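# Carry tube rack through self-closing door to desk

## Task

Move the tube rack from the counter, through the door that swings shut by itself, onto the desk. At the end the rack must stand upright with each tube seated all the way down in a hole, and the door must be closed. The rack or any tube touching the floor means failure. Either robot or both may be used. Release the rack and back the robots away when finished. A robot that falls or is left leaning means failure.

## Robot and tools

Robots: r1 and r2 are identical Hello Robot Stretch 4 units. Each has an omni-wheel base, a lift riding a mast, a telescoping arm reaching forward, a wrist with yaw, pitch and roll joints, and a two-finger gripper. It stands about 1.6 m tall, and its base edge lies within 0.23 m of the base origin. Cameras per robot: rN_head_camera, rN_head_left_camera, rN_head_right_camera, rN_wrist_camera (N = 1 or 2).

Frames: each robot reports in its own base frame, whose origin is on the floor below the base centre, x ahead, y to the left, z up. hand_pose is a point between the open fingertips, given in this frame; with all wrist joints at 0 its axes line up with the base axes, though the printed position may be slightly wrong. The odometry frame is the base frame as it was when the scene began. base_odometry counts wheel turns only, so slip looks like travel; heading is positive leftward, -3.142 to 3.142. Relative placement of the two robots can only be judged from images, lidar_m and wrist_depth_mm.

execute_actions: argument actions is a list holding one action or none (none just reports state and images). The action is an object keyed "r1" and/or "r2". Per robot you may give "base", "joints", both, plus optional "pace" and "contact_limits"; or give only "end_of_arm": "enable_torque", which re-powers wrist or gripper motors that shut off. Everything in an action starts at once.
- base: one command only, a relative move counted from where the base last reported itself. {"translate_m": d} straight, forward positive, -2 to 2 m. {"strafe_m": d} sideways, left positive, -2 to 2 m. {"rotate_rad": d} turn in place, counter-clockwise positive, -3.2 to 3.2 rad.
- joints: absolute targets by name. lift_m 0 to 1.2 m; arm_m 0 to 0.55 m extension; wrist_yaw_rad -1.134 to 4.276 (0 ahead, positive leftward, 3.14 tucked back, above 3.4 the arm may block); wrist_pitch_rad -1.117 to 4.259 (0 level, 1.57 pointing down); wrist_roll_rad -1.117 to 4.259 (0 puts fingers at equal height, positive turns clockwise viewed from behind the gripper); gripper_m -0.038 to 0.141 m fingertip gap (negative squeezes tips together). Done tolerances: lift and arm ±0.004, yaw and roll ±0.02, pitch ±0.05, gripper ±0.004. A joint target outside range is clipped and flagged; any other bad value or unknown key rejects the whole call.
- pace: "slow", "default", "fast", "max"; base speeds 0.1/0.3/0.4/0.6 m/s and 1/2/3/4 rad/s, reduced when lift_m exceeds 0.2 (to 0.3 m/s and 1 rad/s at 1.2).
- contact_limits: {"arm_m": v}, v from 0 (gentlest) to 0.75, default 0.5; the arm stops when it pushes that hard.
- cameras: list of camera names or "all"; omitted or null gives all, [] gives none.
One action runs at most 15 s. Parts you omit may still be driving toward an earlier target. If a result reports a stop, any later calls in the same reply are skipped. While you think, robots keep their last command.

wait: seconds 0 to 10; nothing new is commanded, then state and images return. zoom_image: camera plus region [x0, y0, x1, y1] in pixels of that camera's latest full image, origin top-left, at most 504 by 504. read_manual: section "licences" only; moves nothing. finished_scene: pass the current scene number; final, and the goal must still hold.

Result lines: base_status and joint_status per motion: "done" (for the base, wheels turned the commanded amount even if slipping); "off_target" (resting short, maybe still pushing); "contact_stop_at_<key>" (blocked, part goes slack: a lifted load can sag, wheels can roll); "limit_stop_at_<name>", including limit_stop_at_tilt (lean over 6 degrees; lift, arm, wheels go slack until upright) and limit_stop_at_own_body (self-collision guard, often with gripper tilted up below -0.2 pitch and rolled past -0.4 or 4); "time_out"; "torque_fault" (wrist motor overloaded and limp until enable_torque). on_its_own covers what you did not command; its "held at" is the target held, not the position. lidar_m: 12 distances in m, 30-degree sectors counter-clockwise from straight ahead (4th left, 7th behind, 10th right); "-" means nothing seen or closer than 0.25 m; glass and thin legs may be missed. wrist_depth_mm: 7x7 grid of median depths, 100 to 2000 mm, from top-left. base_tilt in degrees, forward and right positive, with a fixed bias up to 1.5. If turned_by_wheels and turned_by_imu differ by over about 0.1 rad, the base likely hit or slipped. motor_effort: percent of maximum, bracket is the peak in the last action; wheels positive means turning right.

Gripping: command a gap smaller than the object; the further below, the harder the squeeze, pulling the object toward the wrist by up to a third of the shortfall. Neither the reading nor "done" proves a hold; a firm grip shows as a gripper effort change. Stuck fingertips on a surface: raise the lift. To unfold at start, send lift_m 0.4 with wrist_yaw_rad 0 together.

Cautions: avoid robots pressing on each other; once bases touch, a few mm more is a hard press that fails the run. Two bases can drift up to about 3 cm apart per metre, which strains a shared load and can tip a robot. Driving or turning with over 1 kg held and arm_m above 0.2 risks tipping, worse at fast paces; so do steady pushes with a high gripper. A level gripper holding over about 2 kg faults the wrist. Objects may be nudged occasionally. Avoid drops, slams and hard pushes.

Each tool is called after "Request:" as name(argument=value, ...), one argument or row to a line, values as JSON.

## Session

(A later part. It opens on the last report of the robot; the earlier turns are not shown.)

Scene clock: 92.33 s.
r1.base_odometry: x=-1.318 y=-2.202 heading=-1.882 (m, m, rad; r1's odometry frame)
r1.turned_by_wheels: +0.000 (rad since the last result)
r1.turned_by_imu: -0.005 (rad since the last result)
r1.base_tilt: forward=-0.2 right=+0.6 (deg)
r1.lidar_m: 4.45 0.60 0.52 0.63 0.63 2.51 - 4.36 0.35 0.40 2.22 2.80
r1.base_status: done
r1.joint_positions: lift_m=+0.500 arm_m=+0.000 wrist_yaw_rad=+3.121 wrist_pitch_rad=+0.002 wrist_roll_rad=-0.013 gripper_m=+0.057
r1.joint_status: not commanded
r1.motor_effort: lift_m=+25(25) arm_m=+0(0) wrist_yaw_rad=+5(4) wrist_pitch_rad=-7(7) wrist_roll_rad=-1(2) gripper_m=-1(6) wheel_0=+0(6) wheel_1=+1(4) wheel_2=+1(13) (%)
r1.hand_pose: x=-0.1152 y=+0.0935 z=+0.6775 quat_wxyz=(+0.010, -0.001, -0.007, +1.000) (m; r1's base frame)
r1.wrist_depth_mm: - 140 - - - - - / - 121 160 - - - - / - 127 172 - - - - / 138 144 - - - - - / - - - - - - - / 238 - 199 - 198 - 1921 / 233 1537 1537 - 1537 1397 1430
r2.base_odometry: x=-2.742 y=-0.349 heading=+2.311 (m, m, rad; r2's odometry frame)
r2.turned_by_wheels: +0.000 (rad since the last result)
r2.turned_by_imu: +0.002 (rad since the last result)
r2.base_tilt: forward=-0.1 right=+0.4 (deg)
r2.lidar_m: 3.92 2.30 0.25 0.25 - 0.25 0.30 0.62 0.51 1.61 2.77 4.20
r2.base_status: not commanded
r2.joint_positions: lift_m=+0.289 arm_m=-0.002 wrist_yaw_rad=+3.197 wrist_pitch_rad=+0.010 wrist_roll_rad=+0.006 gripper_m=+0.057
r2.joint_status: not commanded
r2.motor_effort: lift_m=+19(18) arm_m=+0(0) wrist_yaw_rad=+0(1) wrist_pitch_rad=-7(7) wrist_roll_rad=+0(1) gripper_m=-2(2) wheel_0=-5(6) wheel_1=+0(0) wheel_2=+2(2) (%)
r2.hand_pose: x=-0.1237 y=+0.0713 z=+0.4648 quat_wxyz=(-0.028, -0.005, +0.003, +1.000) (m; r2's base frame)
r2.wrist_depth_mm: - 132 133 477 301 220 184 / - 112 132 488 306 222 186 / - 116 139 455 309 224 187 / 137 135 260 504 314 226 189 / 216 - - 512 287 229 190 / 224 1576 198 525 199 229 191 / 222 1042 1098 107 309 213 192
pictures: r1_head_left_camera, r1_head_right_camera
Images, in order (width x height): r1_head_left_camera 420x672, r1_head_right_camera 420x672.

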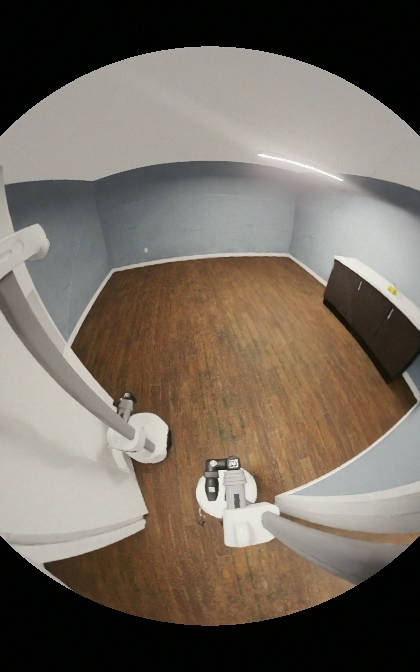

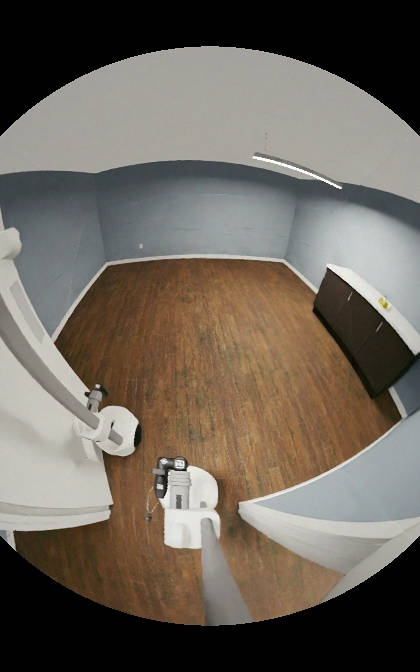

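Request:
execute_actions(
  actions=[
    {"r1":{"base":{"translate_m":0.3}}},
  ],
  cameras=[],
)

Request:
execute_actions(
  actions=[
    {"r1":{"base":{"rotate_rad":-0.7}}},
  ],
  cameras=[],
)

Request:
execute_actions(
  actions=[
    {"r1":{"base":{"translate_m":1.2},"joints":{"lift_m":1.0},"pace":"fast"}},
  ],
  cameras=["r1_head_left_camera","r1_head_camera"],
)

Scene clock: 97.03 s.
r1.base_odometry: x=-1.410 y=-2.488 heading=-1.882 (m, m, rad; r1's odometry frame)
r1.turned_by_wheels: +0.000 (rad since the last result)
r1.turned_by_imu: -0.002 (rad since the last result)
r1.base_tilt: forward=-0.2 right=+0.6 (deg)
r1.lidar_m: 4.14 3.18 0.42 0.40 0.71 0.90 - 0.54 0.55 1.26 2.17 2.76
r1.base_status: done
r1.joint_positions: lift_m=+0.500 arm_m=+0.000 wrist_yaw_rad=+3.121 wrist_pitch_rad=+0.002 wrist_roll_rad=-0.013 gripper_m=+0.057
r1.joint_status: not commanded
r1.motor_effort: lift_m=+25(25) arm_m=+0(0) wrist_yaw_rad=+2(2) wrist_pitch_rad=-9(8) wrist_roll_rad=-1(1) gripper_m=-1(4) wheel_0=+2(6) wheel_1=+3(8) wheel_2=+1(12) (%)
r1.hand_pose: x=-0.1152 y=+0.0935 z=+0.6775 quat_wxyz=(+0.010, -0.001, -0.007, +1.000) (m; r1's base frame)
r1.wrist_depth_mm: - 140 - - - - - / - 121 160 - - - - / - 127 172 - - - - / 138 144 - - - - - / - - - - - - - / 239 - 199 - 198 1983 1863 / 233 1464 1537 - 1499 1430 1366
r2.base_odometry: x=-2.742 y=-0.349 heading=+2.311 (m, m, rad; r2's odometry frame)
r2.turned_by_wheels: +0.000 (rad since the last result)
r2.turned_by_imu: +0.002 (rad since the last result)
r2.base_tilt: forward=-0.4 right=+0.3 (deg)
r2.lidar_m: 3.93 2.29 0.25 0.25 - 0.25 0.32 4.82 0.40 0.40 2.75 4.21
r2.base_status: not commanded
r2.joint_positions: lift_m=+0.289 arm_m=-0.002 wrist_yaw_rad=+3.197 wrist_pitch_rad=+0.010 wrist_roll_rad=+0.006 gripper_m=+0.057
r2.joint_status: not commanded
r2.motor_effort: lift_m=+18(18) arm_m=+0(1) wrist_yaw_rad=-4(2) wrist_pitch_rad=-7(7) wrist_roll_rad=+0(1) gripper_m=-6(6) wheel_0=-6(5) wheel_1=+0(0) wheel_2=+2(2) (%)
r2.hand_pose: x=-0.1237 y=+0.0713 z=+0.4648 quat_wxyz=(-0.028, -0.005, +0.003, +1.000) (m; r2's base frame)
r2.wrist_depth_mm: - 132 133 477 301 220 184 / - 112 133 484 306 222 186 / - 116 139 455 309 224 187 / 137 135 260 504 314 227 188 / 215 - - 512 287 228 190 / 223 1576 198 521 200 229 191 / 222 1042 1078 107 307 214 192
pictures: none
No camera images: the call's "cameras" was empty. Leave "cameras" out to get every camera's image.

Scene clock: 98.50 s.
r1.base_odometry: x=-1.410 y=-2.488 heading=-2.581 (m, m, rad; r1's odometry frame)
r1.turned_by_wheels: -0.700 (rad since the last result)
r1.turned_by_imu: -0.694 (rad since the last result)
r1.base_tilt: forward=-0.1 right=+0.6 (deg)
r1.lidar_m: 2.45 4.15 4.13 0.47 0.42 0.51 0.76 3.88 4.60 0.55 0.89 2.13
r1.base_status: done
r1.joint_positions: lift_m=+0.500 arm_m=+0.000 wrist_yaw_rad=+3.121 wrist_pitch_rad=+0.002 wrist_roll_rad=-0.013 gripper_m=+0.057
r1.joint_status: not commanded
r1.motor_effort: lift_m=+25(25) arm_m=+0(0) wrist_yaw_rad=+6(3) wrist_pitch_rad=-8(9) wrist_roll_rad=+0(1) gripper_m=-5(4) wheel_0=+1(6) wheel_1=+2(6) wheel_2=+1(6) (%)
r1.hand_pose: x=-0.1152 y=+0.0935 z=+0.6775 quat_wxyz=(+0.010, -0.001, -0.007, +1.000) (m; r1's base frame)
r1.wrist_depth_mm: - 140 - 960 788 699 647 / - 121 160 991 798 707 654 / - 127 172 976 798 715 661 / 138 144 - 1008 809 723 668 / - - - 976 788 723 488 / 239 - 199 960 198 707 418 / 232 1499 1537 - 788 723 424
r2.base_odometry: x=-2.742 y=-0.349 heading=+2.311 (m, m, rad; r2's odometry frame)
r2.turned_by_wheels: +0.000 (rad since the last result)
r2.turned_by_imu: +0.001 (rad since the last result)
r2.base_tilt: forward=-0.2 right=+0.3 (deg)
r2.lidar_m: 3.91 2.30 0.25 0.25 - 0.25 0.32 4.82 0.40 0.39 2.76 4.19
r2.base_status: not commanded
r2.joint_positions: lift_m=+0.289 arm_m=-0.002 wrist_yaw_rad=+3.197 wrist_pitch_rad=+0.010 wrist_roll_rad=+0.006 gripper_m=+0.057
r2.joint_status: not commanded
r2.motor_effort: lift_m=+18(18) arm_m=+0(0) wrist_yaw_rad=-2(1) wrist_pitch_rad=-7(8) wrist_roll_rad=+0(0) gripper_m=-3(0) wheel_0=-6(5) wheel_1=-1(0) wheel_2=+2(2) (%)
r2.hand_pose: x=-0.1237 y=+0.0713 z=+0.4648 quat_wxyz=(-0.028, -0.005, +0.003, +1.000) (m; r2's base frame)
r2.wrist_depth_mm: - 131 133 480 301 220 184 / - 112 133 488 306 223 185 / - 116 139 455 310 224 187 / 137 135 260 504 314 226 188 / 215 - - 517 287 228 190 / 223 1576 198 521 199 229 190 / 221 1025 1098 107 309 214 192
pictures: none
No camera images: the call's "cameras" was empty. Leave "cameras" out to get every camera's image.

Scene clock: 102.77 s.
r1.base_odometry: x=-2.426 y=-3.126 heading=-2.581 (m, m, rad; r1's odometry frame)
r1.turned_by_wheels: +0.000 (rad since the last result)
r1.turned_by_imu: -0.005 (rad since the last result)
r1.base_tilt: forward=-0.2 right=+0.6 (deg)
r1.lidar_m: 1.45 3.33 3.31 3.37 2.81 1.38 1.45 1.26 1.27 1.44 1.26 1.23
r1.base_status: done
r1.joint_positions: lift_m=+1.000 arm_m=+0.000 wrist_yaw_rad=+3.121 wrist_pitch_rad=+0.002 wrist_roll_rad=-0.013 gripper_m=+0.057
r1.joint_status: all done
r1.motor_effort: lift_m=+25(25) arm_m=+0(0) wrist_yaw_rad=+5(5) wrist_pitch_rad=-9(7) wrist_roll_rad=-1(0) gripper_m=-4(3) wheel_0=-2(7) wheel_1=+0(7) wheel_2=+1(13) (%)
r1.hand_pose: x=-0.1152 y=+0.0935 z=+1.1774 quat_wxyz=(+0.010, -0.001, -0.007, +1.000) (m; r1's base frame)
r1.wrist_depth_mm: - 141 - - 1808 1618 - / - 121 160 - 1756 1618 - / - 127 172 - 1808 1661 - / 138 144 - - 1863 1661 - / 1205 1366 - - 1756 1661 - / 239 1366 200 - 198 1618 - / 233 1308 - - 1808 1618 -
r2.base_odometry: x=-2.742 y=-0.349 heading=+2.311 (m, m, rad; r2's odometry frame)
r2.turned_by_wheels: +0.000 (rad since the last result)
r2.turned_by_imu: +0.002 (rad since the last result)
r2.base_tilt: forward=-0.2 right=+0.4 (deg)
r2.lidar_m: 3.94 2.28 0.25 0.25 - 0.25 0.30 4.84 1.10 1.65 1.35 4.23
r2.base_status: not commanded
r2.joint_positions: lift_m=+0.289 arm_m=-0.002 wrist_yaw_rad=+3.197 wrist_pitch_rad=+0.010 wrist_roll_rad=+0.006 gripper_m=+0.057
r2.joint_status: not commanded
r2.motor_effort: lift_m=+18(18) arm_m=+0(1) wrist_yaw_rad=+1(2) wrist_pitch_rad=-7(7) wrist_roll_rad=+0(1) gripper_m=-4(5) wheel_0=-5(6) wheel_1=+0(1) wheel_2=+2(2) (%)
r2.hand_pose: x=-0.1237 y=+0.0713 z=+0.4648 quat_wxyz=(-0.028, -0.005, +0.003, +1.000) (m; r2's base frame)
r2.wrist_depth_mm: - 131 133 480 303 220 183 / - 112 133 484 304 222 186 / - 116 139 455 309 224 187 / 137 135 260 504 314 226 188 / 215 - - 517 286 228 190 / 224 1576 198 521 200 229 191 / 222 1042 1098 107 307 214 191
pictures: r1_head_camera, r1_head_left_camera
Images, in order (width x height): r1_head_camera 420x560, r1_head_left_camera 420x672.

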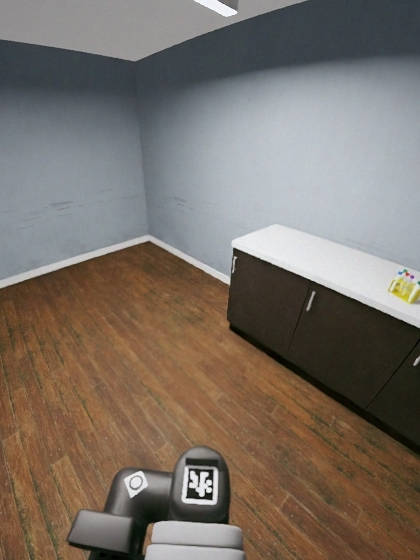

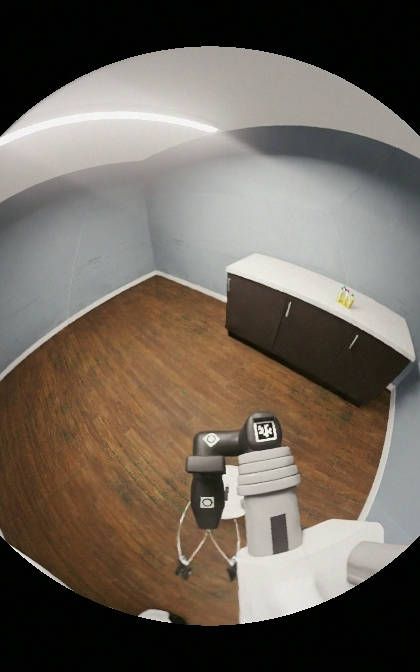

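Request:
execute_actions(
  actions=[
    {"r1":{"base":{"rotate_rad":-0.87},"joints":{"wrist_yaw_rad":0,"gripper_m":0.12}}},
  ],
  cameras=["r1_wrist_camera","r1_head_camera"],
)

Scene clock: 107.37 s.
r1.base_odometry: x=-2.426 y=-3.126 heading=+2.833 (m, m, rad; r1's odometry frame)
r1.turned_by_wheels: -0.869 (rad since the last result)
r1.turned_by_imu: -0.863 (rad since the last result)
r1.base_tilt: forward=-0.1 right=+0.6 (deg)
r1.lidar_m: 1.26 1.29 2.45 3.34 3.39 3.08 2.82 1.38 1.36 1.25 1.29 1.37
r1.base_status: done
r1.joint_positions: lift_m=+1.000 arm_m=+0.000 wrist_yaw_rad=+0.001 wrist_pitch_rad=+0.002 wrist_roll_rad=-0.013 gripper_m=+0.120
r1.joint_status: all done
r1.motor_effort: lift_m=+25(25) arm_m=+0(0) wrist_yaw_rad=+2(3) wrist_pitch_rad=-7(9) wrist_roll_rad=+0(0) gripper_m=-2(4) wheel_0=+3(7) wheel_1=+3(7) wheel_2=+3(4) (%)
r1.hand_pose: x=+0.4599 y=-0.0872 z=+1.1774 quat_wxyz=(+1.000, -0.007, +0.001, +0.000) (m; r1's base frame)
r1.wrist_depth_mm: 1576 1661 1661 1618 1661 1708 1499 / 1576 1661 1661 1661 1661 1756 1499 / 1576 1618 1661 1661 1661 1756 1576 / 1661 1661 1661 1661 1756 1756 1499 / 1576 1661 1430 1618 1576 1708 1537 / 1025 1060 1060 1060 1098 1118 1537 / 1042 1042 1078 - 1138 1182 1576
r2.base_odometry: x=-2.742 y=-0.349 heading=+2.311 (m, m, rad; r2's odometry frame)
r2.turned_by_wheels: +0.000 (rad since the last result)
r2.turned_by_imu: +0.002 (rad since the last result)
r2.base_tilt: forward=-0.3 right=+0.3 (deg)
r2.lidar_m: 3.93 2.29 0.25 0.25 - 0.25 0.33 4.83 1.08 1.66 1.35 4.22
r2.base_status: not commanded
r2.joint_positions: lift_m=+0.289 arm_m=-0.002 wrist_yaw_rad=+3.197 wrist_pitch_rad=+0.010 wrist_roll_rad=+0.006 gripper_m=+0.057
r2.joint_status: not commanded
r2.motor_effort: lift_m=+18(18) arm_m=+0(0) wrist_yaw_rad=-2(2) wrist_pitch_rad=-7(7) wrist_roll_rad=+0(1) gripper_m=-6(2) wheel_0=-6(6) wheel_1=+0(1) wheel_2=+2(2) (%)
r2.hand_pose: x=-0.1237 y=+0.0713 z=+0.4648 quat_wxyz=(-0.028, -0.005, +0.003, +1.000) (m; r2's base frame)
r2.wrist_depth_mm: - 131 133 480 301 220 184 / - 112 133 484 304 222 186 / - 116 139 455 309 224 187 / 137 135 259 504 312 227 189 / 215 - - 517 286 228 190 / 224 1576 198 521 199 229 191 / 221 1025 1078 107 307 214 191
pictures: r1_head_camera, r1_wrist_camera
Images, in order (width x height): r1_head_camera 420x560, r1_wrist_camera 616x392.

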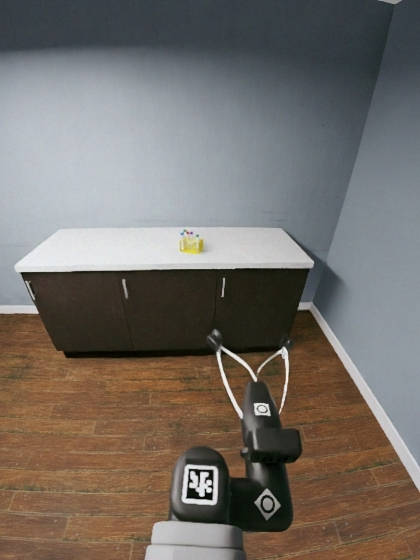

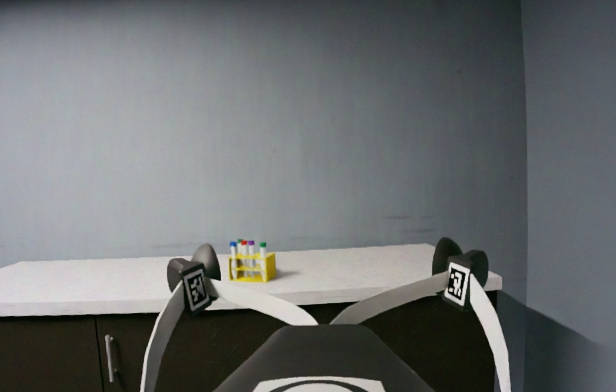

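Request:
execute_actions(
  actions=[
    {"r1":{"base":{"strafe_m":0.22}}},
  ],
  cameras=[],
)

Request:
execute_actions(
  actions=[
    {"r1":{"base":{"translate_m":0.6},"pace":"fast"}},
  ],
  cameras=["r1_wrist_camera","r1_head_camera"],
)

Scene clock: 110.87 s.
r1.base_odometry: x=-2.493 y=-3.335 heading=+2.833 (m, m, rad; r1's odometry frame)
r1.turned_by_wheels: +0.000 (rad since the last result)
r1.turned_by_imu: -0.001 (rad since the last result)
r1.base_tilt: forward=-0.2 right=+0.6 (deg)
r1.lidar_m: 1.23 1.25 2.42 3.12 3.17 3.09 2.84 1.48 2.06 1.48 1.51 1.33
r1.base_status: done
r1.joint_positions: lift_m=+1.000 arm_m=+0.000 wrist_yaw_rad=+0.000 wrist_pitch_rad=+0.002 wrist_roll_rad=-0.013 gripper_m=+0.120
r1.joint_status: not commanded
r1.motor_effort: lift_m=+25(25) arm_m=+0(0) wrist_yaw_rad=+2(2) wrist_pitch_rad=-7(8) wrist_roll_rad=-1(1) gripper_m=-3(2) wheel_0=+0(9) wheel_1=-1(9) wheel_2=+0(4) (%)
r1.hand_pose: x=+0.4599 y=-0.0874 z=+1.1774 quat_wxyz=(+1.000, -0.007, +0.001, +0.000) (m; r1's base frame)
r1.wrist_depth_mm: 1576 1618 1576 1618 1661 1708 1708 / 1618 1576 1576 1661 1618 1708 1756 / 1576 1618 1576 1661 1708 1708 1708 / 1576 1661 1618 1661 1708 1708 1756 / 1576 1618 1618 1397 1537 1281 1808 / 1008 1025 1042 1042 1078 1098 1118 / 1025 1042 1060 - 1118 1118 1138
r2.base_odometry: x=-2.742 y=-0.349 heading=+2.311 (m, m, rad; r2's odometry frame)
r2.turned_by_wheels: +0.000 (rad since the last result)
r2.turned_by_imu: +0.001 (rad since the last result)
r2.base_tilt: forward=-0.2 right=+0.3 (deg)
r2.lidar_m: 3.93 2.28 0.25 0.25 - 0.25 0.34 4.85 1.10 1.65 1.48 4.23
r2.base_status: not commanded
r2.joint_positions: lift_m=+0.289 arm_m=-0.002 wrist_yaw_rad=+3.197 wrist_pitch_rad=+0.010 wrist_roll_rad=+0.006 gripper_m=+0.057
r2.joint_status: not commanded
r2.motor_effort: lift_m=+18(18) arm_m=+0(0) wrist_yaw_rad=+2(2) wrist_pitch_rad=-7(7) wrist_roll_rad=+0(1) gripper_m=-4(3) wheel_0=-6(6) wheel_1=+0(0) wheel_2=+3(2) (%)
r2.hand_pose: x=-0.1237 y=+0.0713 z=+0.4648 quat_wxyz=(-0.028, -0.005, +0.003, +1.000) (m; r2's base frame)
r2.wrist_depth_mm: - 132 133 477 301 220 184 / - 112 132 488 304 223 186 / - 116 139 459 309 224 187 / 137 135 260 508 315 226 189 / 215 - - 517 286 229 190 / 224 1576 198 521 199 229 191 / 221 1042 1098 107 307 214 191
pictures: none
No camera images: the call's "cameras" was empty. Leave "cameras" out to get every camera's image.

Scene clock: 114.03 s.
r1.base_odometry: x=-3.065 y=-3.153 heading=+2.833 (m, m, rad; r1's odometry frame)
r1.turned_by_wheels: +0.000 (rad since the last result)
r1.turned_by_imu: -0.003 (rad since the last result)
r1.base_tilt: forward=-0.1 right=+0.6 (deg)
r1.lidar_m: 0.64 0.66 0.82 3.19 3.22 3.77 3.47 1.99 1.55 1.40 1.06 0.72
r1.base_status: done
r1.joint_positions: lift_m=+1.000 arm_m=+0.000 wrist_yaw_rad=+0.000 wrist_pitch_rad=+0.002 wrist_roll_rad=-0.013 gripper_m=+0.120
r1.joint_status: not commanded
r1.motor_effort: lift_m=+25(25) arm_m=+0(0) wrist_yaw_rad=+3(2) wrist_pitch_rad=-9(8) wrist_roll_rad=+0(0) gripper_m=+0(1) wheel_0=+0(6) wheel_1=+0(5) wheel_2=+1(11) (%)
r1.hand_pose: x=+0.4599 y=-0.0874 z=+1.1774 quat_wxyz=(+1.000, -0.007, +0.001, +0.000) (m; r1's base frame)
r1.wrist_depth_mm: 991 1025 1025 1060 1060 1078 1118 / 1025 1025 1042 1078 1118 1098 1118 / 1025 1025 1060 1060 1098 1118 1118 / 1025 1042 1078 1078 1098 1118 1138 / 1042 1042 1078 1098 1098 1118 1138 / 976 960 798 654 768 750 831 / 676 654 699 - 668 627 615
r2.base_odometry: x=-2.742 y=-0.349 heading=+2.311 (m, m, rad; r2's odometry frame)
r2.turned_by_wheels: +0.000 (rad since the last result)
r2.turned_by_imu: +0.001 (rad since the last result)
r2.base_tilt: forward=-0.2 right=+0.3 (deg)
r2.lidar_m: 3.94 2.30 0.25 0.25 - 0.25 0.32 4.81 1.09 1.63 1.99 4.21
r2.base_status: not commanded
r2.joint_positions: lift_m=+0.289 arm_m=-0.002 wrist_yaw_rad=+3.197 wrist_pitch_rad=+0.010 wrist_roll_rad=+0.006 gripper_m=+0.057
r2.joint_status: not commanded
r2.motor_effort: lift_m=+18(18) arm_m=+0(0) wrist_yaw_rad=-1(3) wrist_pitch_rad=-7(7) wrist_roll_rad=-1(0) gripper_m=-7(0) wheel_0=-6(6) wheel_1=-1(1) wheel_2=+2(2) (%)
r2.hand_pose: x=-0.1237 y=+0.0713 z=+0.4648 quat_wxyz=(-0.028, -0.005, +0.003, +1.000) (m; r2's base frame)
r2.wrist_depth_mm: - 131 133 477 301 220 184 / - 112 133 484 306 223 185 / - 116 139 455 309 224 187 / 137 135 260 504 312 226 189 / 216 - - 517 287 229 190 / 224 1618 198 521 199 229 191 / 222 1042 1098 107 309 214 193
pictures: r1_head_camera, r1_wrist_camera
Images, in order (width x height): r1_head_camera 420x560, r1_wrist_camera 616x392.

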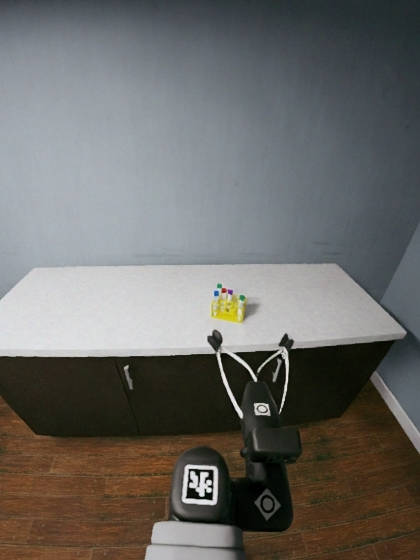

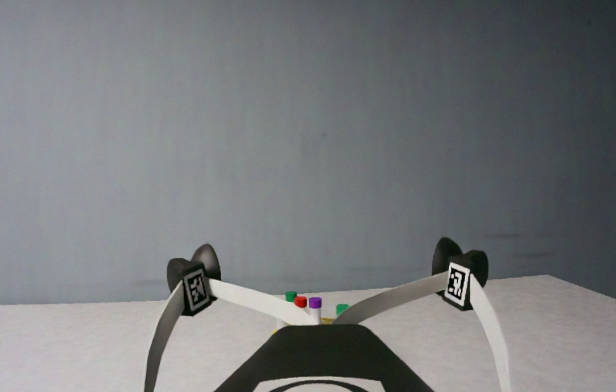

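Request:
execute_actions(
  actions=[
    {"r1":{"joints":{"lift_m":0.78}}},
  ],
  cameras=["r1_wrist_camera","r1_head_camera"],
)

Request:
zoom_image(
  camera="r1_head_camera",
  region=[170,260,290,350],
)

Scene clock: 118.27 s.
r1.base_odometry: x=-3.065 y=-3.153 heading=+2.833 (m, m, rad; r1's odometry frame)
r1.turned_by_wheels: +0.000 (rad since the last result)
r1.turned_by_imu: -0.002 (rad since the last result)
r1.base_tilt: forward=-0.2 right=+0.6 (deg)
r1.lidar_m: 0.64 0.65 0.84 3.18 3.25 3.76 3.47 2.02 1.51 1.41 1.08 0.71
r1.base_status: not commanded
r1.joint_positions: lift_m=+0.780 arm_m=+0.000 wrist_yaw_rad=+0.000 wrist_pitch_rad=+0.002 wrist_roll_rad=-0.013 gripper_m=+0.120
r1.joint_status: all done
r1.motor_effort: lift_m=+16(23) arm_m=+0(0) wrist_yaw_rad=+3(3) wrist_pitch_rad=-7(9) wrist_roll_rad=+0(0) gripper_m=+1(1) wheel_0=+0(0) wheel_1=+0(0) wheel_2=+1(1) (%)
r1.hand_pose: x=+0.4599 y=-0.0874 z=+0.9582 quat_wxyz=(+1.000, -0.007, +0.001, +0.000) (m; r1's base frame)
r1.wrist_depth_mm: 1008 1025 1060 1060 1060 1098 1118 / 1042 1042 1060 1042 1078 1098 1138 / 1025 1042 1060 1060 1098 1098 1118 / 1042 1042 1078 603 1098 1098 1138 / 574 559 539 525 500 469 477 / 421 436 462 445 455 484 500 / 449 455 462 - 488 488 504
r2.base_odometry: x=-2.742 y=-0.349 heading=+2.311 (m, m, rad; r2's odometry frame)
r2.turned_by_wheels: +0.000 (rad since the last result)
r2.turned_by_imu: +0.002 (rad since the last result)
r2.base_tilt: forward=-0.2 right=+0.4 (deg)
r2.lidar_m: 3.93 2.28 0.25 0.25 - 0.25 0.32 4.87 1.10 1.65 2.00 4.22
r2.base_status: not commanded
r2.joint_positions: lift_m=+0.289 arm_m=-0.002 wrist_yaw_rad=+3.197 wrist_pitch_rad=+0.010 wrist_roll_rad=+0.006 gripper_m=+0.057
r2.joint_status: not commanded
r2.motor_effort: lift_m=+18(19) arm_m=+0(0) wrist_yaw_rad=-2(2) wrist_pitch_rad=-7(7) wrist_roll_rad=+0(0) gripper_m=-5(4) wheel_0=-6(6) wheel_1=+0(0) wheel_2=+2(2) (%)
r2.hand_pose: x=-0.1237 y=+0.0713 z=+0.4648 quat_wxyz=(-0.028, -0.005, +0.003, +1.000) (m; r2's base frame)
r2.wrist_depth_mm: - 132 133 477 301 220 184 / - 112 133 484 306 222 186 / - 116 139 455 309 224 187 / 137 135 260 508 312 226 189 / 215 - - 512 286 228 190 / 224 1576 198 521 200 229 191 / 222 1025 1078 107 307 214 192
pictures: r1_head_camera, r1_wrist_camera
Images, in order (width x height): r1_head_camera 420x560, r1_wrist_camera 616x392.

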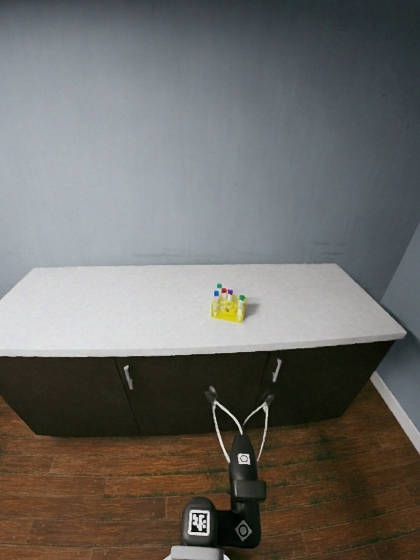

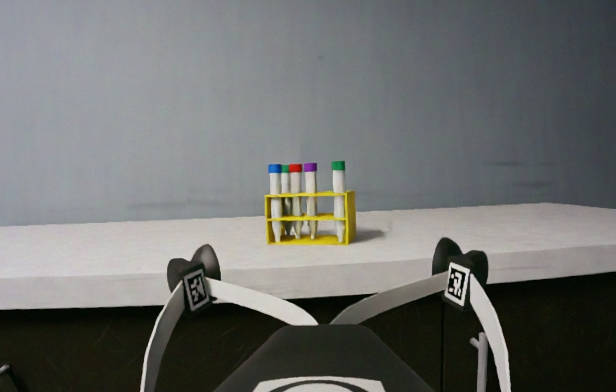

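Region (170, 260, 290, 350) of r1_head_camera's 420x560 image, scaled by 4.200, with more detail than that image has; it fills the top 378 rows of this view, and the rest is white.

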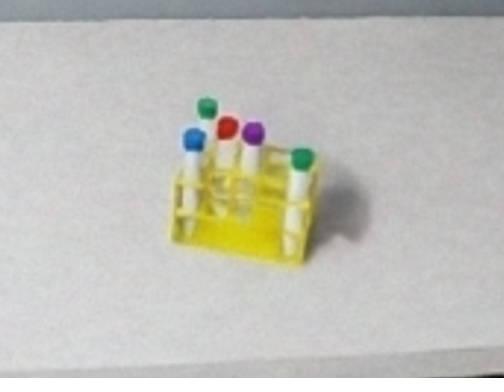

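Request:
execute_actions(
  actions=[
    {"r1":{"base":{"rotate_rad":-0.2},"joints":{"gripper_m":0.141}}},
  ],
  cameras=[],
)

Request:
execute_actions(
  actions=[
    {"r1":{"base":{"strafe_m":0.156},"joints":{"arm_m":0.12}}},
  ],
  cameras=["r1_wrist_camera","r1_head_camera"],
)

Scene clock: 124.93 s.
r1.base_odometry: x=-3.065 y=-3.153 heading=+2.633 (m, m, rad; r1's odometry frame)
r1.turned_by_wheels: -0.200 (rad since the last result)
r1.turned_by_imu: -0.200 (rad since the last result)
r1.base_tilt: forward=-0.2 right=+0.6 (deg)
r1.lidar_m: 0.64 0.65 0.74 2.41 3.19 3.59 3.46 2.00 1.71 1.43 1.42 0.79
r1.base_status: done
r1.joint_positions: lift_m=+0.780 arm_m=+0.000 wrist_yaw_rad=+0.000 wrist_pitch_rad=+0.002 wrist_roll_rad=-0.013 gripper_m=+0.141
r1.joint_status: all done
r1.motor_effort: lift_m=+16(16) arm_m=+0(0) wrist_yaw_rad=+4(2) wrist_pitch_rad=-7(8) wrist_roll_rad=+0(1) gripper_m=-2(1) wheel_0=+2(6) wheel_1=+2(7) wheel_2=-1(9) (%)
r1.hand_pose: x=+0.4599 y=-0.0874 z=+0.9582 quat_wxyz=(+1.000, -0.007, +0.001, +0.000) (m; r1's base frame)
r1.wrist_depth_mm: 946 991 1042 1118 1205 1281 1336 / 960 991 1060 1118 1205 1281 1336 / 960 1008 1060 1138 1205 1308 1366 / 976 1025 615 1138 1205 1281 1336 / 569 559 535 525 539 559 627 / 418 436 477 477 539 580 647 / 433 452 484 - 569 597 647
r2.base_odometry: x=-2.742 y=-0.349 heading=+2.311 (m, m, rad; r2's odometry frame)
r2.turned_by_wheels: +0.000 (rad since the last result)
r2.turned_by_imu: +0.002 (rad since the last result)
r2.base_tilt: forward=-0.3 right=+0.3 (deg)
r2.lidar_m: 3.93 2.28 0.25 0.25 - 0.25 0.33 4.85 1.09 1.63 1.99 4.21
r2.base_status: not commanded
r2.joint_positions: lift_m=+0.289 arm_m=-0.002 wrist_yaw_rad=+3.197 wrist_pitch_rad=+0.010 wrist_roll_rad=+0.006 gripper_m=+0.057
r2.joint_status: not commanded
r2.motor_effort: lift_m=+18(18) arm_m=+0(0) wrist_yaw_rad=-4(2) wrist_pitch_rad=-8(7) wrist_roll_rad=+0(0) gripper_m=-2(3) wheel_0=-6(6) wheel_1=+0(0) wheel_2=+3(2) (%)
r2.hand_pose: x=-0.1237 y=+0.0713 z=+0.4648 quat_wxyz=(-0.028, -0.005, +0.003, +1.000) (m; r2's base frame)
r2.wrist_depth_mm: - 132 133 477 303 220 184 / - 112 133 488 306 223 186 / - 116 139 459 307 224 187 / 137 135 259 504 314 226 188 / 216 - - 517 287 229 190 / 224 1576 198 521 199 229 191 / 222 1042 1078 107 307 214 191
pictures: none
No camera images: the call's "cameras" was empty. Leave "cameras" out to get every camera's image.

Scene clock: 126.70 s.
r1.base_odometry: x=-3.141 y=-3.289 heading=+2.633 (m, m, rad; r1's odometry frame)
r1.turned_by_wheels: +0.000 (rad since the last result)
r1.turned_by_imu: -0.001 (rad since the last result)
r1.base_tilt: forward=-0.2 right=+0.6 (deg)
r1.lidar_m: 0.59 0.59 0.68 2.33 3.04 3.44 3.50 2.09 1.88 1.56 1.54 0.73
r1.base_status: done
r1.joint_positions: lift_m=+0.780 arm_m=+0.119 wrist_yaw_rad=+0.000 wrist_pitch_rad=+0.001 wrist_roll_rad=-0.013 gripper_m=+0.141
r1.joint_status: all done
r1.motor_effort: lift_m=+16(16) arm_m=+8(8) wrist_yaw_rad=+3(4) wrist_pitch_rad=-9(6) wrist_roll_rad=+0(0) gripper_m=-2(2) wheel_0=+0(8) wheel_1=-1(10) wheel_2=-1(3) (%)
r1.hand_pose: x=+0.5781 y=-0.0874 z=+0.9582 quat_wxyz=(+1.000, -0.007, +0.001, +0.000) (m; r1's base frame)
r1.wrist_depth_mm: 809 866 917 976 1025 1098 1182 / 820 854 917 976 1025 1098 1182 / 820 866 917 976 1042 1098 1205 / 831 878 917 504 1042 1118 1205 / 569 559 462 455 496 404 449 / 306 289 298 315 345 384 433 / 272 287 315 - 382 402 439
r2.base_odometry: x=-2.742 y=-0.349 heading=+2.311 (m, m, rad; r2's odometry frame)
r2.turned_by_wheels: +0.000 (rad since the last result)
r2.turned_by_imu: +0.001 (rad since the last result)
r2.base_tilt: forward=-0.2 right=+0.3 (deg)
r2.lidar_m: 3.93 2.29 0.25 0.25 - 0.26 0.31 4.84 1.11 1.63 2.09 4.21
r2.base_status: not commanded
r2.joint_positions: lift_m=+0.289 arm_m=-0.002 wrist_yaw_rad=+3.197 wrist_pitch_rad=+0.010 wrist_roll_rad=+0.006 gripper_m=+0.057
r2.joint_status: not commanded
r2.motor_effort: lift_m=+19(18) arm_m=+0(0) wrist_yaw_rad=+1(1) wrist_pitch_rad=-7(7) wrist_roll_rad=-1(0) gripper_m=-1(1) wheel_0=-6(6) wheel_1=+0(0) wheel_2=+2(2) (%)
r2.hand_pose: x=-0.1237 y=+0.0713 z=+0.4648 quat_wxyz=(-0.028, -0.005, +0.003, +1.000) (m; r2's base frame)
r2.wrist_depth_mm: - 131 133 477 301 220 184 / - 112 133 484 307 222 186 / - 116 139 459 309 224 187 / 137 135 259 508 312 226 189 / 216 - - 512 287 228 190 / 224 1618 198 525 199 229 191 / 222 1025 1098 107 309 214 192
pictures: r1_head_camera, r1_wrist_camera
Images, in order (width x height): r1_head_camera 420x560, r1_wrist_camera 616x392.

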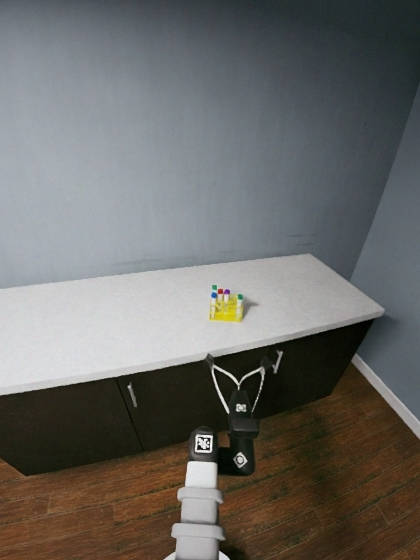

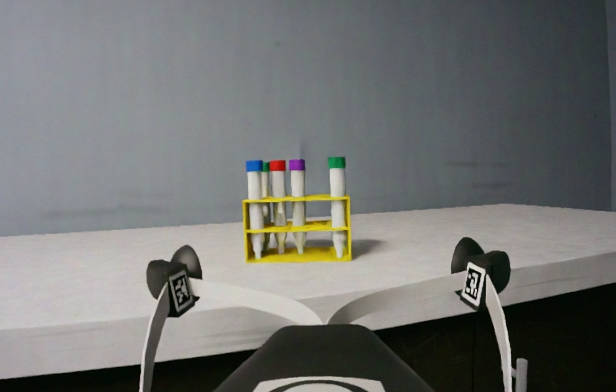

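Request:
execute_actions(
  actions=[
    {"r1":{"base":{"strafe_m":0.023},"joints":{"arm_m":0.27,"lift_m":0.773}}},
  ],
  cameras=["r1_wrist_camera","r1_head_camera"],
)

Scene clock: 131.27 s.
r1.base_odometry: x=-3.152 y=-3.309 heading=+2.633 (m, m, rad; r1's odometry frame)
r1.turned_by_wheels: +0.000 (rad since the last result)
r1.turned_by_imu: -0.002 (rad since the last result)
r1.base_tilt: forward=-0.2 right=+0.6 (deg)
r1.lidar_m: 0.59 0.58 0.68 2.32 3.02 3.41 3.51 2.11 1.91 1.59 1.58 0.73
r1.base_status: done
r1.joint_positions: lift_m=+0.773 arm_m=+0.269 wrist_yaw_rad=+0.000 wrist_pitch_rad=+0.001 wrist_roll_rad=-0.013 gripper_m=+0.141
r1.joint_status: all done
r1.motor_effort: lift_m=+16(13) arm_m=+8(7) wrist_yaw_rad=+3(3) wrist_pitch_rad=-9(9) wrist_roll_rad=+0(2) gripper_m=-3(1) wheel_0=+2(9) wheel_1=+0(8) wheel_2=-1(0) (%)
r1.hand_pose: x=+0.7280 y=-0.0874 z=+0.9512 quat_wxyz=(+1.000, -0.007, +0.001, +0.000) (m; r1's base frame)
r1.wrist_depth_mm: 683 723 768 820 878 931 991 / 691 732 778 820 878 931 1025 / 691 741 768 820 878 946 1008 / 699 732 759 345 854 931 991 / 521 512 379 351 392 373 415 / 281 257 236 235 229 222 248 / 198 193 205 - 197 198 210
r2.base_odometry: x=-2.742 y=-0.349 heading=+2.311 (m, m, rad; r2's odometry frame)
r2.turned_by_wheels: +0.000 (rad since the last result)
r2.turned_by_imu: +0.002 (rad since the last result)
r2.base_tilt: forward=-0.2 right=+0.3 (deg)
r2.lidar_m: 3.94 2.29 0.25 0.25 - 0.25 0.31 4.85 1.09 1.64 2.09 4.21
r2.base_status: not commanded
r2.joint_positions: lift_m=+0.289 arm_m=-0.002 wrist_yaw_rad=+3.197 wrist_pitch_rad=+0.010 wrist_roll_rad=+0.006 gripper_m=+0.057
r2.joint_status: not commanded
r2.motor_effort: lift_m=+18(18) arm_m=+0(0) wrist_yaw_rad=-2(3) wrist_pitch_rad=-7(7) wrist_roll_rad=+0(1) gripper_m=-4(6) wheel_0=-6(6) wheel_1=-1(0) wheel_2=+2(2) (%)
r2.hand_pose: x=-0.1237 y=+0.0713 z=+0.4648 quat_wxyz=(-0.028, -0.005, +0.003, +1.000) (m; r2's base frame)
r2.wrist_depth_mm: - 132 133 480 301 220 184 / - 112 133 488 306 222 185 / - 116 139 459 309 224 187 / 137 135 259 508 312 227 189 / 215 - - 517 286 229 190 / 224 1576 198 517 199 229 191 / 222 1042 1098 107 307 214 192
pictures: r1_head_camera, r1_wrist_camera
Images, in order (width x height): r1_head_camera 420x560, r1_wrist_camera 616x392.

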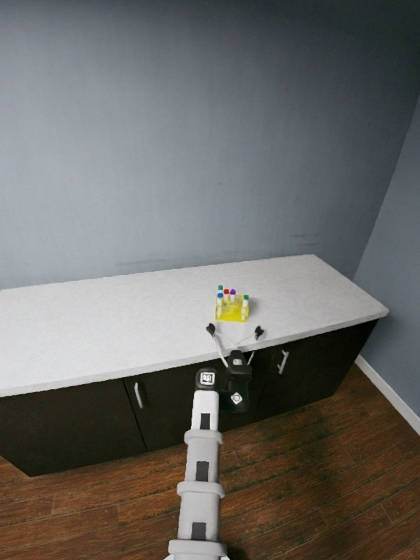

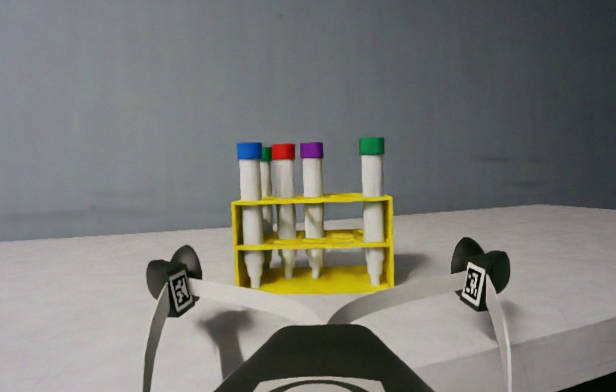

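Request:
execute_actions(
  actions=[
    {"r1":{"base":{"strafe_m":-0.006},"joints":{"arm_m":0.365},"pace":"slow"}},
  ],
  cameras=["r1_wrist_camera","r1_head_camera"],
)

Scene clock: 135.03 s.
r1.base_odometry: x=-3.149 y=-3.304 heading=+2.633 (m, m, rad; r1's odometry frame)
r1.turned_by_wheels: +0.000 (rad since the last result)
r1.turned_by_imu: -0.002 (rad since the last result)
r1.base_tilt: forward=-0.2 right=+0.6 (deg)
r1.lidar_m: 0.58 0.59 0.65 2.33 3.03 3.41 3.52 2.10 1.90 1.57 1.57 0.69
r1.base_status: done
r1.joint_positions: lift_m=+0.773 arm_m=+0.364 wrist_yaw_rad=+0.000 wrist_pitch_rad=+0.001 wrist_roll_rad=-0.013 gripper_m=+0.141
r1.joint_status: all done
r1.motor_effort: lift_m=+16(16) arm_m=+8(9) wrist_yaw_rad=+3(4) wrist_pitch_rad=-8(8) wrist_roll_rad=+1(1) gripper_m=+0(3) wheel_0=+1(6) wheel_1=-4(5) wheel_2=+0(4) (%)
r1.hand_pose: x=+0.8230 y=-0.0874 z=+0.9512 quat_wxyz=(+1.000, -0.007, +0.001, +0.000) (m; r1's base frame)
r1.wrist_depth_mm: 615 640 676 723 768 842 891 / 615 654 683 741 778 842 904 / 615 654 676 723 759 842 904 / 621 654 244 251 220 831 904 / 525 512 235 252 221 373 410 / 281 257 229 245 216 221 247 / 196 192 205 - 196 187 185
r2.base_odometry: x=-2.742 y=-0.349 heading=+2.311 (m, m, rad; r2's odometry frame)
r2.turned_by_wheels: +0.000 (rad since the last result)
r2.turned_by_imu: +0.001 (rad since the last result)
r2.base_tilt: forward=-0.3 right=+0.2 (deg)
r2.lidar_m: 3.94 2.28 0.25 0.25 - 0.25 0.32 4.86 1.09 1.66 2.10 4.22
r2.base_status: not commanded
r2.joint_positions: lift_m=+0.289 arm_m=-0.002 wrist_yaw_rad=+3.197 wrist_pitch_rad=+0.010 wrist_roll_rad=+0.006 gripper_m=+0.057
r2.joint_status: not commanded
r2.motor_effort: lift_m=+18(18) arm_m=+0(0) wrist_yaw_rad=-2(2) wrist_pitch_rad=-7(7) wrist_roll_rad=+0(0) gripper_m=-3(4) wheel_0=-6(5) wheel_1=+0(1) wheel_2=+2(2) (%)
r2.hand_pose: x=-0.1237 y=+0.0713 z=+0.4648 quat_wxyz=(-0.028, -0.005, +0.003, +1.000) (m; r2's base frame)
r2.wrist_depth_mm: - 131 133 477 301 220 183 / - 112 133 484 304 222 185 / - 116 139 459 309 224 187 / 137 135 260 504 314 226 188 / 215 - - 517 286 229 190 / 224 1576 198 521 200 229 190 / 221 1042 1098 107 307 214 192
pictures: r1_head_camera, r1_wrist_camera
Images, in order (width x height): r1_head_camera 420x560, r1_wrist_camera 616x392.

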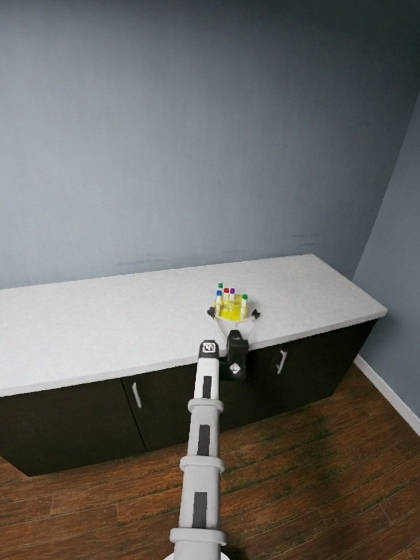

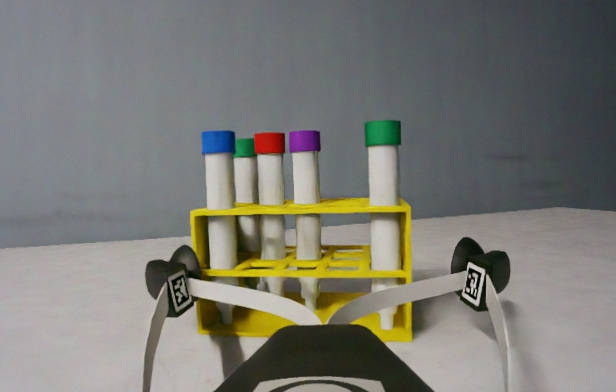

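Request:
execute_actions(
  actions=[
    {"r1":{"base":{"strafe_m":0.012},"pace":"slow"}},
  ],
  cameras=[],
)

Request:
execute_actions(
  actions=[
    {"r1":{"joints":{"arm_m":0.40},"pace":"slow"}},
  ],
  cameras=["r1_wrist_camera","r1_head_camera"],
)

Scene clock: 138.10 s.
r1.base_odometry: x=-3.155 y=-3.315 heading=+2.631 (m, m, rad; r1's odometry frame)
r1.turned_by_wheels: -0.001 (rad since the last result)
r1.turned_by_imu: -0.003 (rad since the last result)
r1.base_tilt: forward=-0.2 right=+0.7 (deg)
r1.lidar_m: 0.59 0.58 0.65 2.29 3.00 3.40 3.51 2.12 1.90 1.60 1.58 0.70
r1.base_status: done
r1.joint_positions: lift_m=+0.773 arm_m=+0.364 wrist_yaw_rad=-0.009 wrist_pitch_rad=+0.003 wrist_roll_rad=-0.014 gripper_m=+0.141
r1.joint_status: not commanded
r1.on_its_own: wrist_yaw_rad is at rest, and its effort (+29) is outside its rest range (-13 to +13)
r1.motor_effort: lift_m=+16(16) arm_m=+8(8) wrist_yaw_rad=+29(30) wrist_pitch_rad=-14(12) wrist_roll_rad=+3(5) gripper_m=-1(0) wheel_0=-8(8) wheel_1=+0(6) wheel_2=-9(7) (%)
r1.hand_pose: x=+0.8222 y=-0.0899 z=+0.9508 quat_wxyz=(+1.000, -0.007, +0.002, -0.004) (m; r1's base frame)
r1.wrist_depth_mm: 603 634 691 723 778 842 904 / 615 647 683 741 788 854 891 / 615 647 676 732 768 854 931 / 621 647 285 252 759 842 904 / 512 496 234 253 236 368 413 / 277 254 229 225 221 220 246 / 195 191 202 - 195 186 185
r2.base_odometry: x=-2.742 y=-0.349 heading=+2.311 (m, m, rad; r2's odometry frame)
r2.turned_by_wheels: +0.000 (rad since the last result)
r2.turned_by_imu: +0.001 (rad since the last result)
r2.base_tilt: forward=-0.3 right=+0.4 (deg)
r2.lidar_m: 3.92 2.30 0.25 0.25 - 0.25 0.32 4.84 1.10 1.66 2.09 4.21
r2.base_status: not commanded
r2.joint_positions: lift_m=+0.289 arm_m=-0.002 wrist_yaw_rad=+3.197 wrist_pitch_rad=+0.010 wrist_roll_rad=+0.006 gripper_m=+0.057
r2.joint_status: not commanded
r2.motor_effort: lift_m=+18(18) arm_m=+1(0) wrist_yaw_rad=-2(1) wrist_pitch_rad=-7(7) wrist_roll_rad=-1(1) gripper_m=-1(8) wheel_0=-6(5) wheel_1=-1(0) wheel_2=+2(2) (%)
r2.hand_pose: x=-0.1237 y=+0.0713 z=+0.4648 quat_wxyz=(-0.028, -0.005, +0.003, +1.000) (m; r2's base frame)
r2.wrist_depth_mm: - 131 133 480 301 220 184 / - 112 133 484 306 222 186 / - 116 139 455 309 224 187 / 137 135 260 508 314 226 189 / 215 - - 517 286 228 190 / 224 1576 198 521 199 229 191 / 222 1025 1098 107 307 214 191
pictures: none
No camera images: the call's "cameras" was empty. Leave "cameras" out to get every camera's image.

Scene clock: 139.57 s.
r1.base_odometry: x=-3.155 y=-3.315 heading=+2.633 (m, m, rad; r1's odometry frame)
r1.turned_by_wheels: +0.001 (rad since the last result)
r1.turned_by_imu: -0.017 (rad since the last result)
r1.base_tilt: forward=-0.2 right=+0.6 (deg)
r1.lidar_m: 0.58 0.57 0.65 2.23 3.02 3.38 3.51 2.12 1.94 1.60 1.59 0.73
r1.base_status: not commanded
r1.joint_positions: lift_m=+0.774 arm_m=+0.398 wrist_yaw_rad=-0.001 wrist_pitch_rad=-0.008 wrist_roll_rad=-0.012 gripper_m=+0.141
r1.joint_status: all done
r1.motor_effort: lift_m=+11(16) arm_m=+9(23) wrist_yaw_rad=+8(57) wrist_pitch_rad=+20(35) wrist_roll_rad=-5(5) gripper_m=-2(2) wheel_0=+1(8) wheel_1=-1(8) wheel_2=-4(21) (%)
r1.hand_pose: x=+0.8578 y=-0.0877 z=+0.9545 quat_wxyz=(+1.000, -0.006, -0.004, -0.001) (m; r1's base frame)
r1.wrist_depth_mm: 580 615 654 699 750 809 878 / 585 621 661 707 759 809 878 / 585 621 654 691 741 809 878 / 585 621 647 247 741 820 891 / 580 609 230 248 222 442 500 / 322 296 234 209 196 254 286 / 223 217 227 - 204 213 208
r2.base_odometry: x=-2.742 y=-0.349 heading=+2.311 (m, m, rad; r2's odometry frame)
r2.turned_by_wheels: +0.000 (rad since the last result)
r2.turned_by_imu: +0.001 (rad since the last result)
r2.base_tilt: forward=-0.2 right=+0.3 (deg)
r2.lidar_m: 3.94 2.32 0.25 0.25 - 0.25 0.33 4.84 1.11 1.69 2.10 4.19
r2.base_status: not commanded
r2.joint_positions: lift_m=+0.289 arm_m=-0.002 wrist_yaw_rad=+3.197 wrist_pitch_rad=+0.010 wrist_roll_rad=+0.006 gripper_m=+0.057
r2.joint_status: not commanded
r2.motor_effort: lift_m=+18(19) arm_m=+0(0) wrist_yaw_rad=-1(1) wrist_pitch_rad=-7(8) wrist_roll_rad=+0(1) gripper_m=-4(0) wheel_0=-6(5) wheel_1=+0(0) wheel_2=+2(2) (%)
r2.hand_pose: x=-0.1237 y=+0.0713 z=+0.4648 quat_wxyz=(-0.028, -0.005, +0.003, +1.000) (m; r2's base frame)
r2.wrist_depth_mm: - 131 133 477 301 220 184 / - 112 133 488 306 223 185 / - 116 139 455 310 225 187 / 137 135 260 508 314 226 188 / 215 - - 517 286 229 190 / 224 1576 198 521 199 229 191 / 221 1042 1098 107 307 214 192
pictures: r1_head_camera, r1_wrist_camera
Images, in order (width x height): r1_head_camera 420x560, r1_wrist_camera 616x392.

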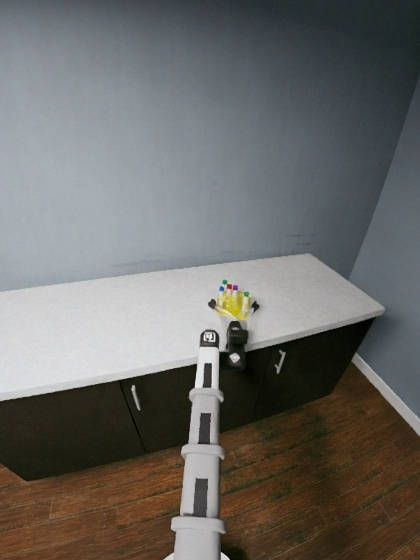

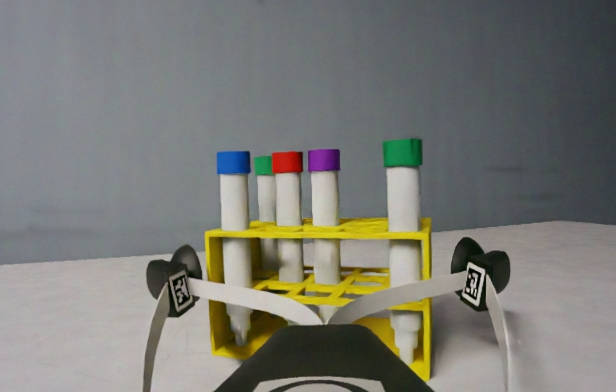

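Request:
execute_actions(
  actions=[
    {"r1":{"joints":{"lift_m":0.80,"wrist_pitch_rad":0.08},"pace":"slow"}},
  ],
  cameras=["r1_wrist_camera","r1_head_camera"],
)

Scene clock: 142.30 s.
r1.base_odometry: x=-3.155 y=-3.315 heading=+2.633 (m, m, rad; r1's odometry frame)
r1.turned_by_wheels: +0.000 (rad since the last result)
r1.turned_by_imu: -0.001 (rad since the last result)
r1.base_tilt: forward=-0.1 right=+0.6 (deg)
r1.lidar_m: 0.58 0.57 0.66 2.23 3.02 3.38 3.54 2.15 1.94 1.60 1.58 0.70
r1.base_status: not commanded
r1.joint_positions: lift_m=+0.800 arm_m=+0.399 wrist_yaw_rad=+0.001 wrist_pitch_rad=+0.082 wrist_roll_rad=-0.013 gripper_m=+0.141
r1.joint_status: all done
r1.motor_effort: lift_m=+26(27) arm_m=+6(8) wrist_yaw_rad=+2(7) wrist_pitch_rad=-7(46) wrist_roll_rad=-1(4) gripper_m=+1(1) wheel_0=+1(1) wheel_1=-1(1) wheel_2=-2(4) (%)
r1.hand_pose: x=+0.8573 y=-0.0873 z=+0.9542 quat_wxyz=(+0.999, -0.007, +0.041, +0.001) (m; r1's base frame)
r1.wrist_depth_mm: 559 591 627 676 715 778 842 / 569 603 640 683 732 788 842 / 580 609 640 668 732 809 866 / 591 621 634 241 243 750 715 / 445 439 230 247 223 343 368 / 281 262 236 204 202 229 251 / 209 204 215 - 202 198 196
r2.base_odometry: x=-2.742 y=-0.349 heading=+2.311 (m, m, rad; r2's odometry frame)
r2.turned_by_wheels: +0.000 (rad since the last result)
r2.turned_by_imu: +0.001 (rad since the last result)
r2.base_tilt: forward=-0.1 right=+0.3 (deg)
r2.lidar_m: 3.93 2.29 0.25 0.25 - 0.25 0.34 4.84 1.11 1.66 2.10 4.20
r2.base_status: not commanded
r2.joint_positions: lift_m=+0.289 arm_m=-0.002 wrist_yaw_rad=+3.197 wrist_pitch_rad=+0.010 wrist_roll_rad=+0.006 gripper_m=+0.057
r2.joint_status: not commanded
r2.motor_effort: lift_m=+18(18) arm_m=+0(0) wrist_yaw_rad=-2(0) wrist_pitch_rad=-8(7) wrist_roll_rad=+0(1) gripper_m=-2(4) wheel_0=-6(6) wheel_1=+0(0) wheel_2=+2(2) (%)
r2.hand_pose: x=-0.1237 y=+0.0713 z=+0.4648 quat_wxyz=(-0.028, -0.005, +0.003, +1.000) (m; r2's base frame)
r2.wrist_depth_mm: - 131 133 480 301 220 184 / - 112 133 488 306 222 186 / - 116 139 455 309 224 187 / 137 135 260 504 312 226 189 / 215 - - 512 287 228 190 / 224 1537 198 521 200 229 191 / 222 1042 1098 107 307 214 192
pictures: r1_head_camera, r1_wrist_camera
Images, in order (width x height): r1_head_camera 420x560, r1_wrist_camera 616x392.

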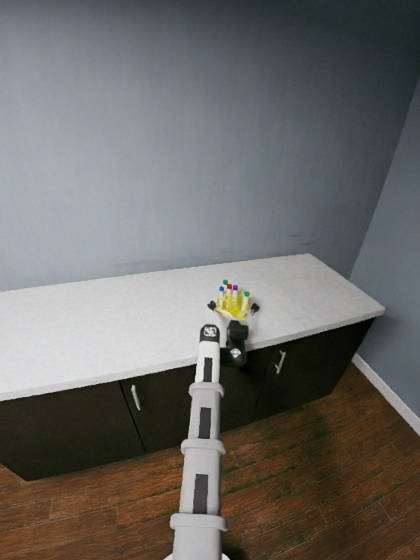

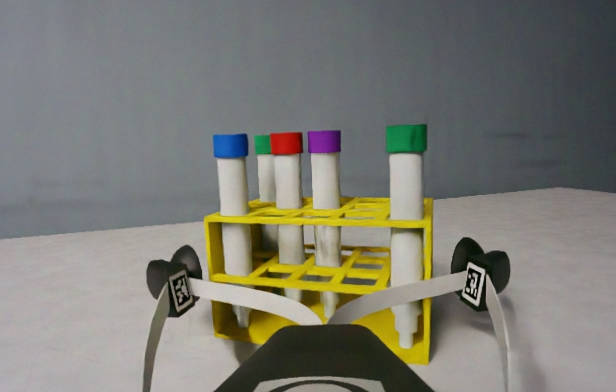

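Request:
execute_actions(
  actions=[
    {"r1":{"joints":{"gripper_m":0.10},"pace":"slow"}},
  ],
  cameras=["r1_wrist_camera","r1_head_camera"],
)

Request:
zoom_image(
  camera="r1_head_camera",
  region=[190,265,280,345],
)

Scene clock: 146.53 s.
r1.base_odometry: x=-3.155 y=-3.315 heading=+2.633 (m, m, rad; r1's odometry frame)
r1.turned_by_wheels: +0.000 (rad since the last result)
r1.turned_by_imu: -0.002 (rad since the last result)
r1.base_tilt: forward=-0.1 right=+0.6 (deg)
r1.lidar_m: 0.58 0.58 0.65 2.24 3.02 3.39 3.52 2.14 1.91 1.60 1.59 0.72
r1.base_status: not commanded
r1.joint_positions: lift_m=+0.800 arm_m=+0.399 wrist_yaw_rad=+0.000 wrist_pitch_rad=+0.082 wrist_roll_rad=-0.013 gripper_m=+0.100
r1.joint_status: all done
r1.motor_effort: lift_m=+26(26) arm_m=+6(6) wrist_yaw_rad=+4(2) wrist_pitch_rad=-8(6) wrist_roll_rad=-2(0) gripper_m=-1(2) wheel_0=+1(1) wheel_1=-1(1) wheel_2=-3(2) (%)
r1.hand_pose: x=+0.8573 y=-0.0873 z=+0.9542 quat_wxyz=(+0.999, -0.007, +0.041, +0.000) (m; r1's base frame)
r1.wrist_depth_mm: 559 591 634 668 715 768 820 / 564 603 640 683 741 788 854 / 574 609 640 676 723 798 866 / 591 621 647 247 223 750 715 / 449 436 253 262 203 382 370 / 281 279 241 246 198 229 250 / 209 203 215 - 196 191 195
r2.base_odometry: x=-2.742 y=-0.349 heading=+2.311 (m, m, rad; r2's odometry frame)
r2.turned_by_wheels: +0.000 (rad since the last result)
r2.turned_by_imu: +0.002 (rad since the last result)
r2.base_tilt: forward=-0.2 right=+0.4 (deg)
r2.lidar_m: 3.92 2.29 0.25 0.25 - 0.25 0.33 4.86 1.09 1.66 2.09 4.20
r2.base_status: not commanded
r2.joint_positions: lift_m=+0.289 arm_m=-0.002 wrist_yaw_rad=+3.197 wrist_pitch_rad=+0.010 wrist_roll_rad=+0.006 gripper_m=+0.057
r2.joint_status: not commanded
r2.motor_effort: lift_m=+18(18) arm_m=+0(0) wrist_yaw_rad=-2(1) wrist_pitch_rad=-7(7) wrist_roll_rad=+0(0) gripper_m=-4(2) wheel_0=-6(6) wheel_1=+0(1) wheel_2=+2(2) (%)
r2.hand_pose: x=-0.1237 y=+0.0713 z=+0.4648 quat_wxyz=(-0.028, -0.005, +0.003, +1.000) (m; r2's base frame)
r2.wrist_depth_mm: - 131 133 480 301 220 184 / - 112 133 484 304 222 186 / - 116 139 455 309 224 187 / 137 135 262 508 312 226 189 / 215 - - 517 286 228 190 / 223 1576 198 521 199 229 191 / 222 1025 1098 107 307 214 191
pictures: r1_head_camera, r1_wrist_camera
Images, in order (width x height): r1_head_camera 420x560, r1_wrist_camera 616x392.

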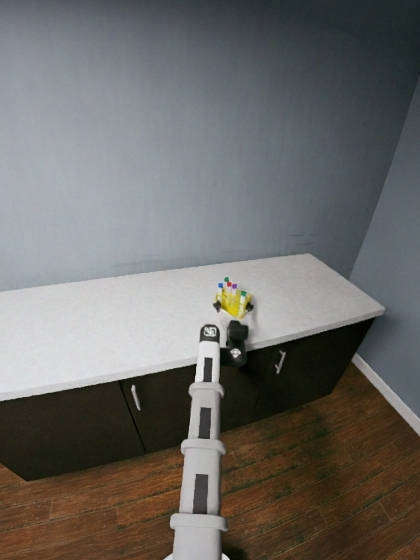

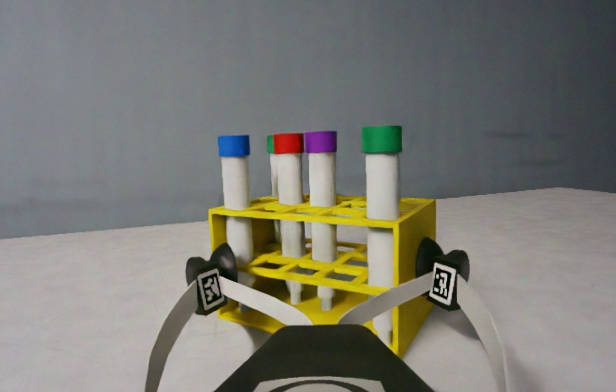

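Region (190, 265, 280, 345) of r1_head_camera's 420x560 image, scaled by 5.600, with more detail than that image has.

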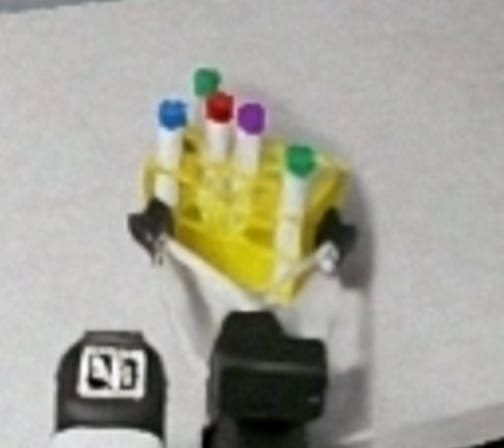

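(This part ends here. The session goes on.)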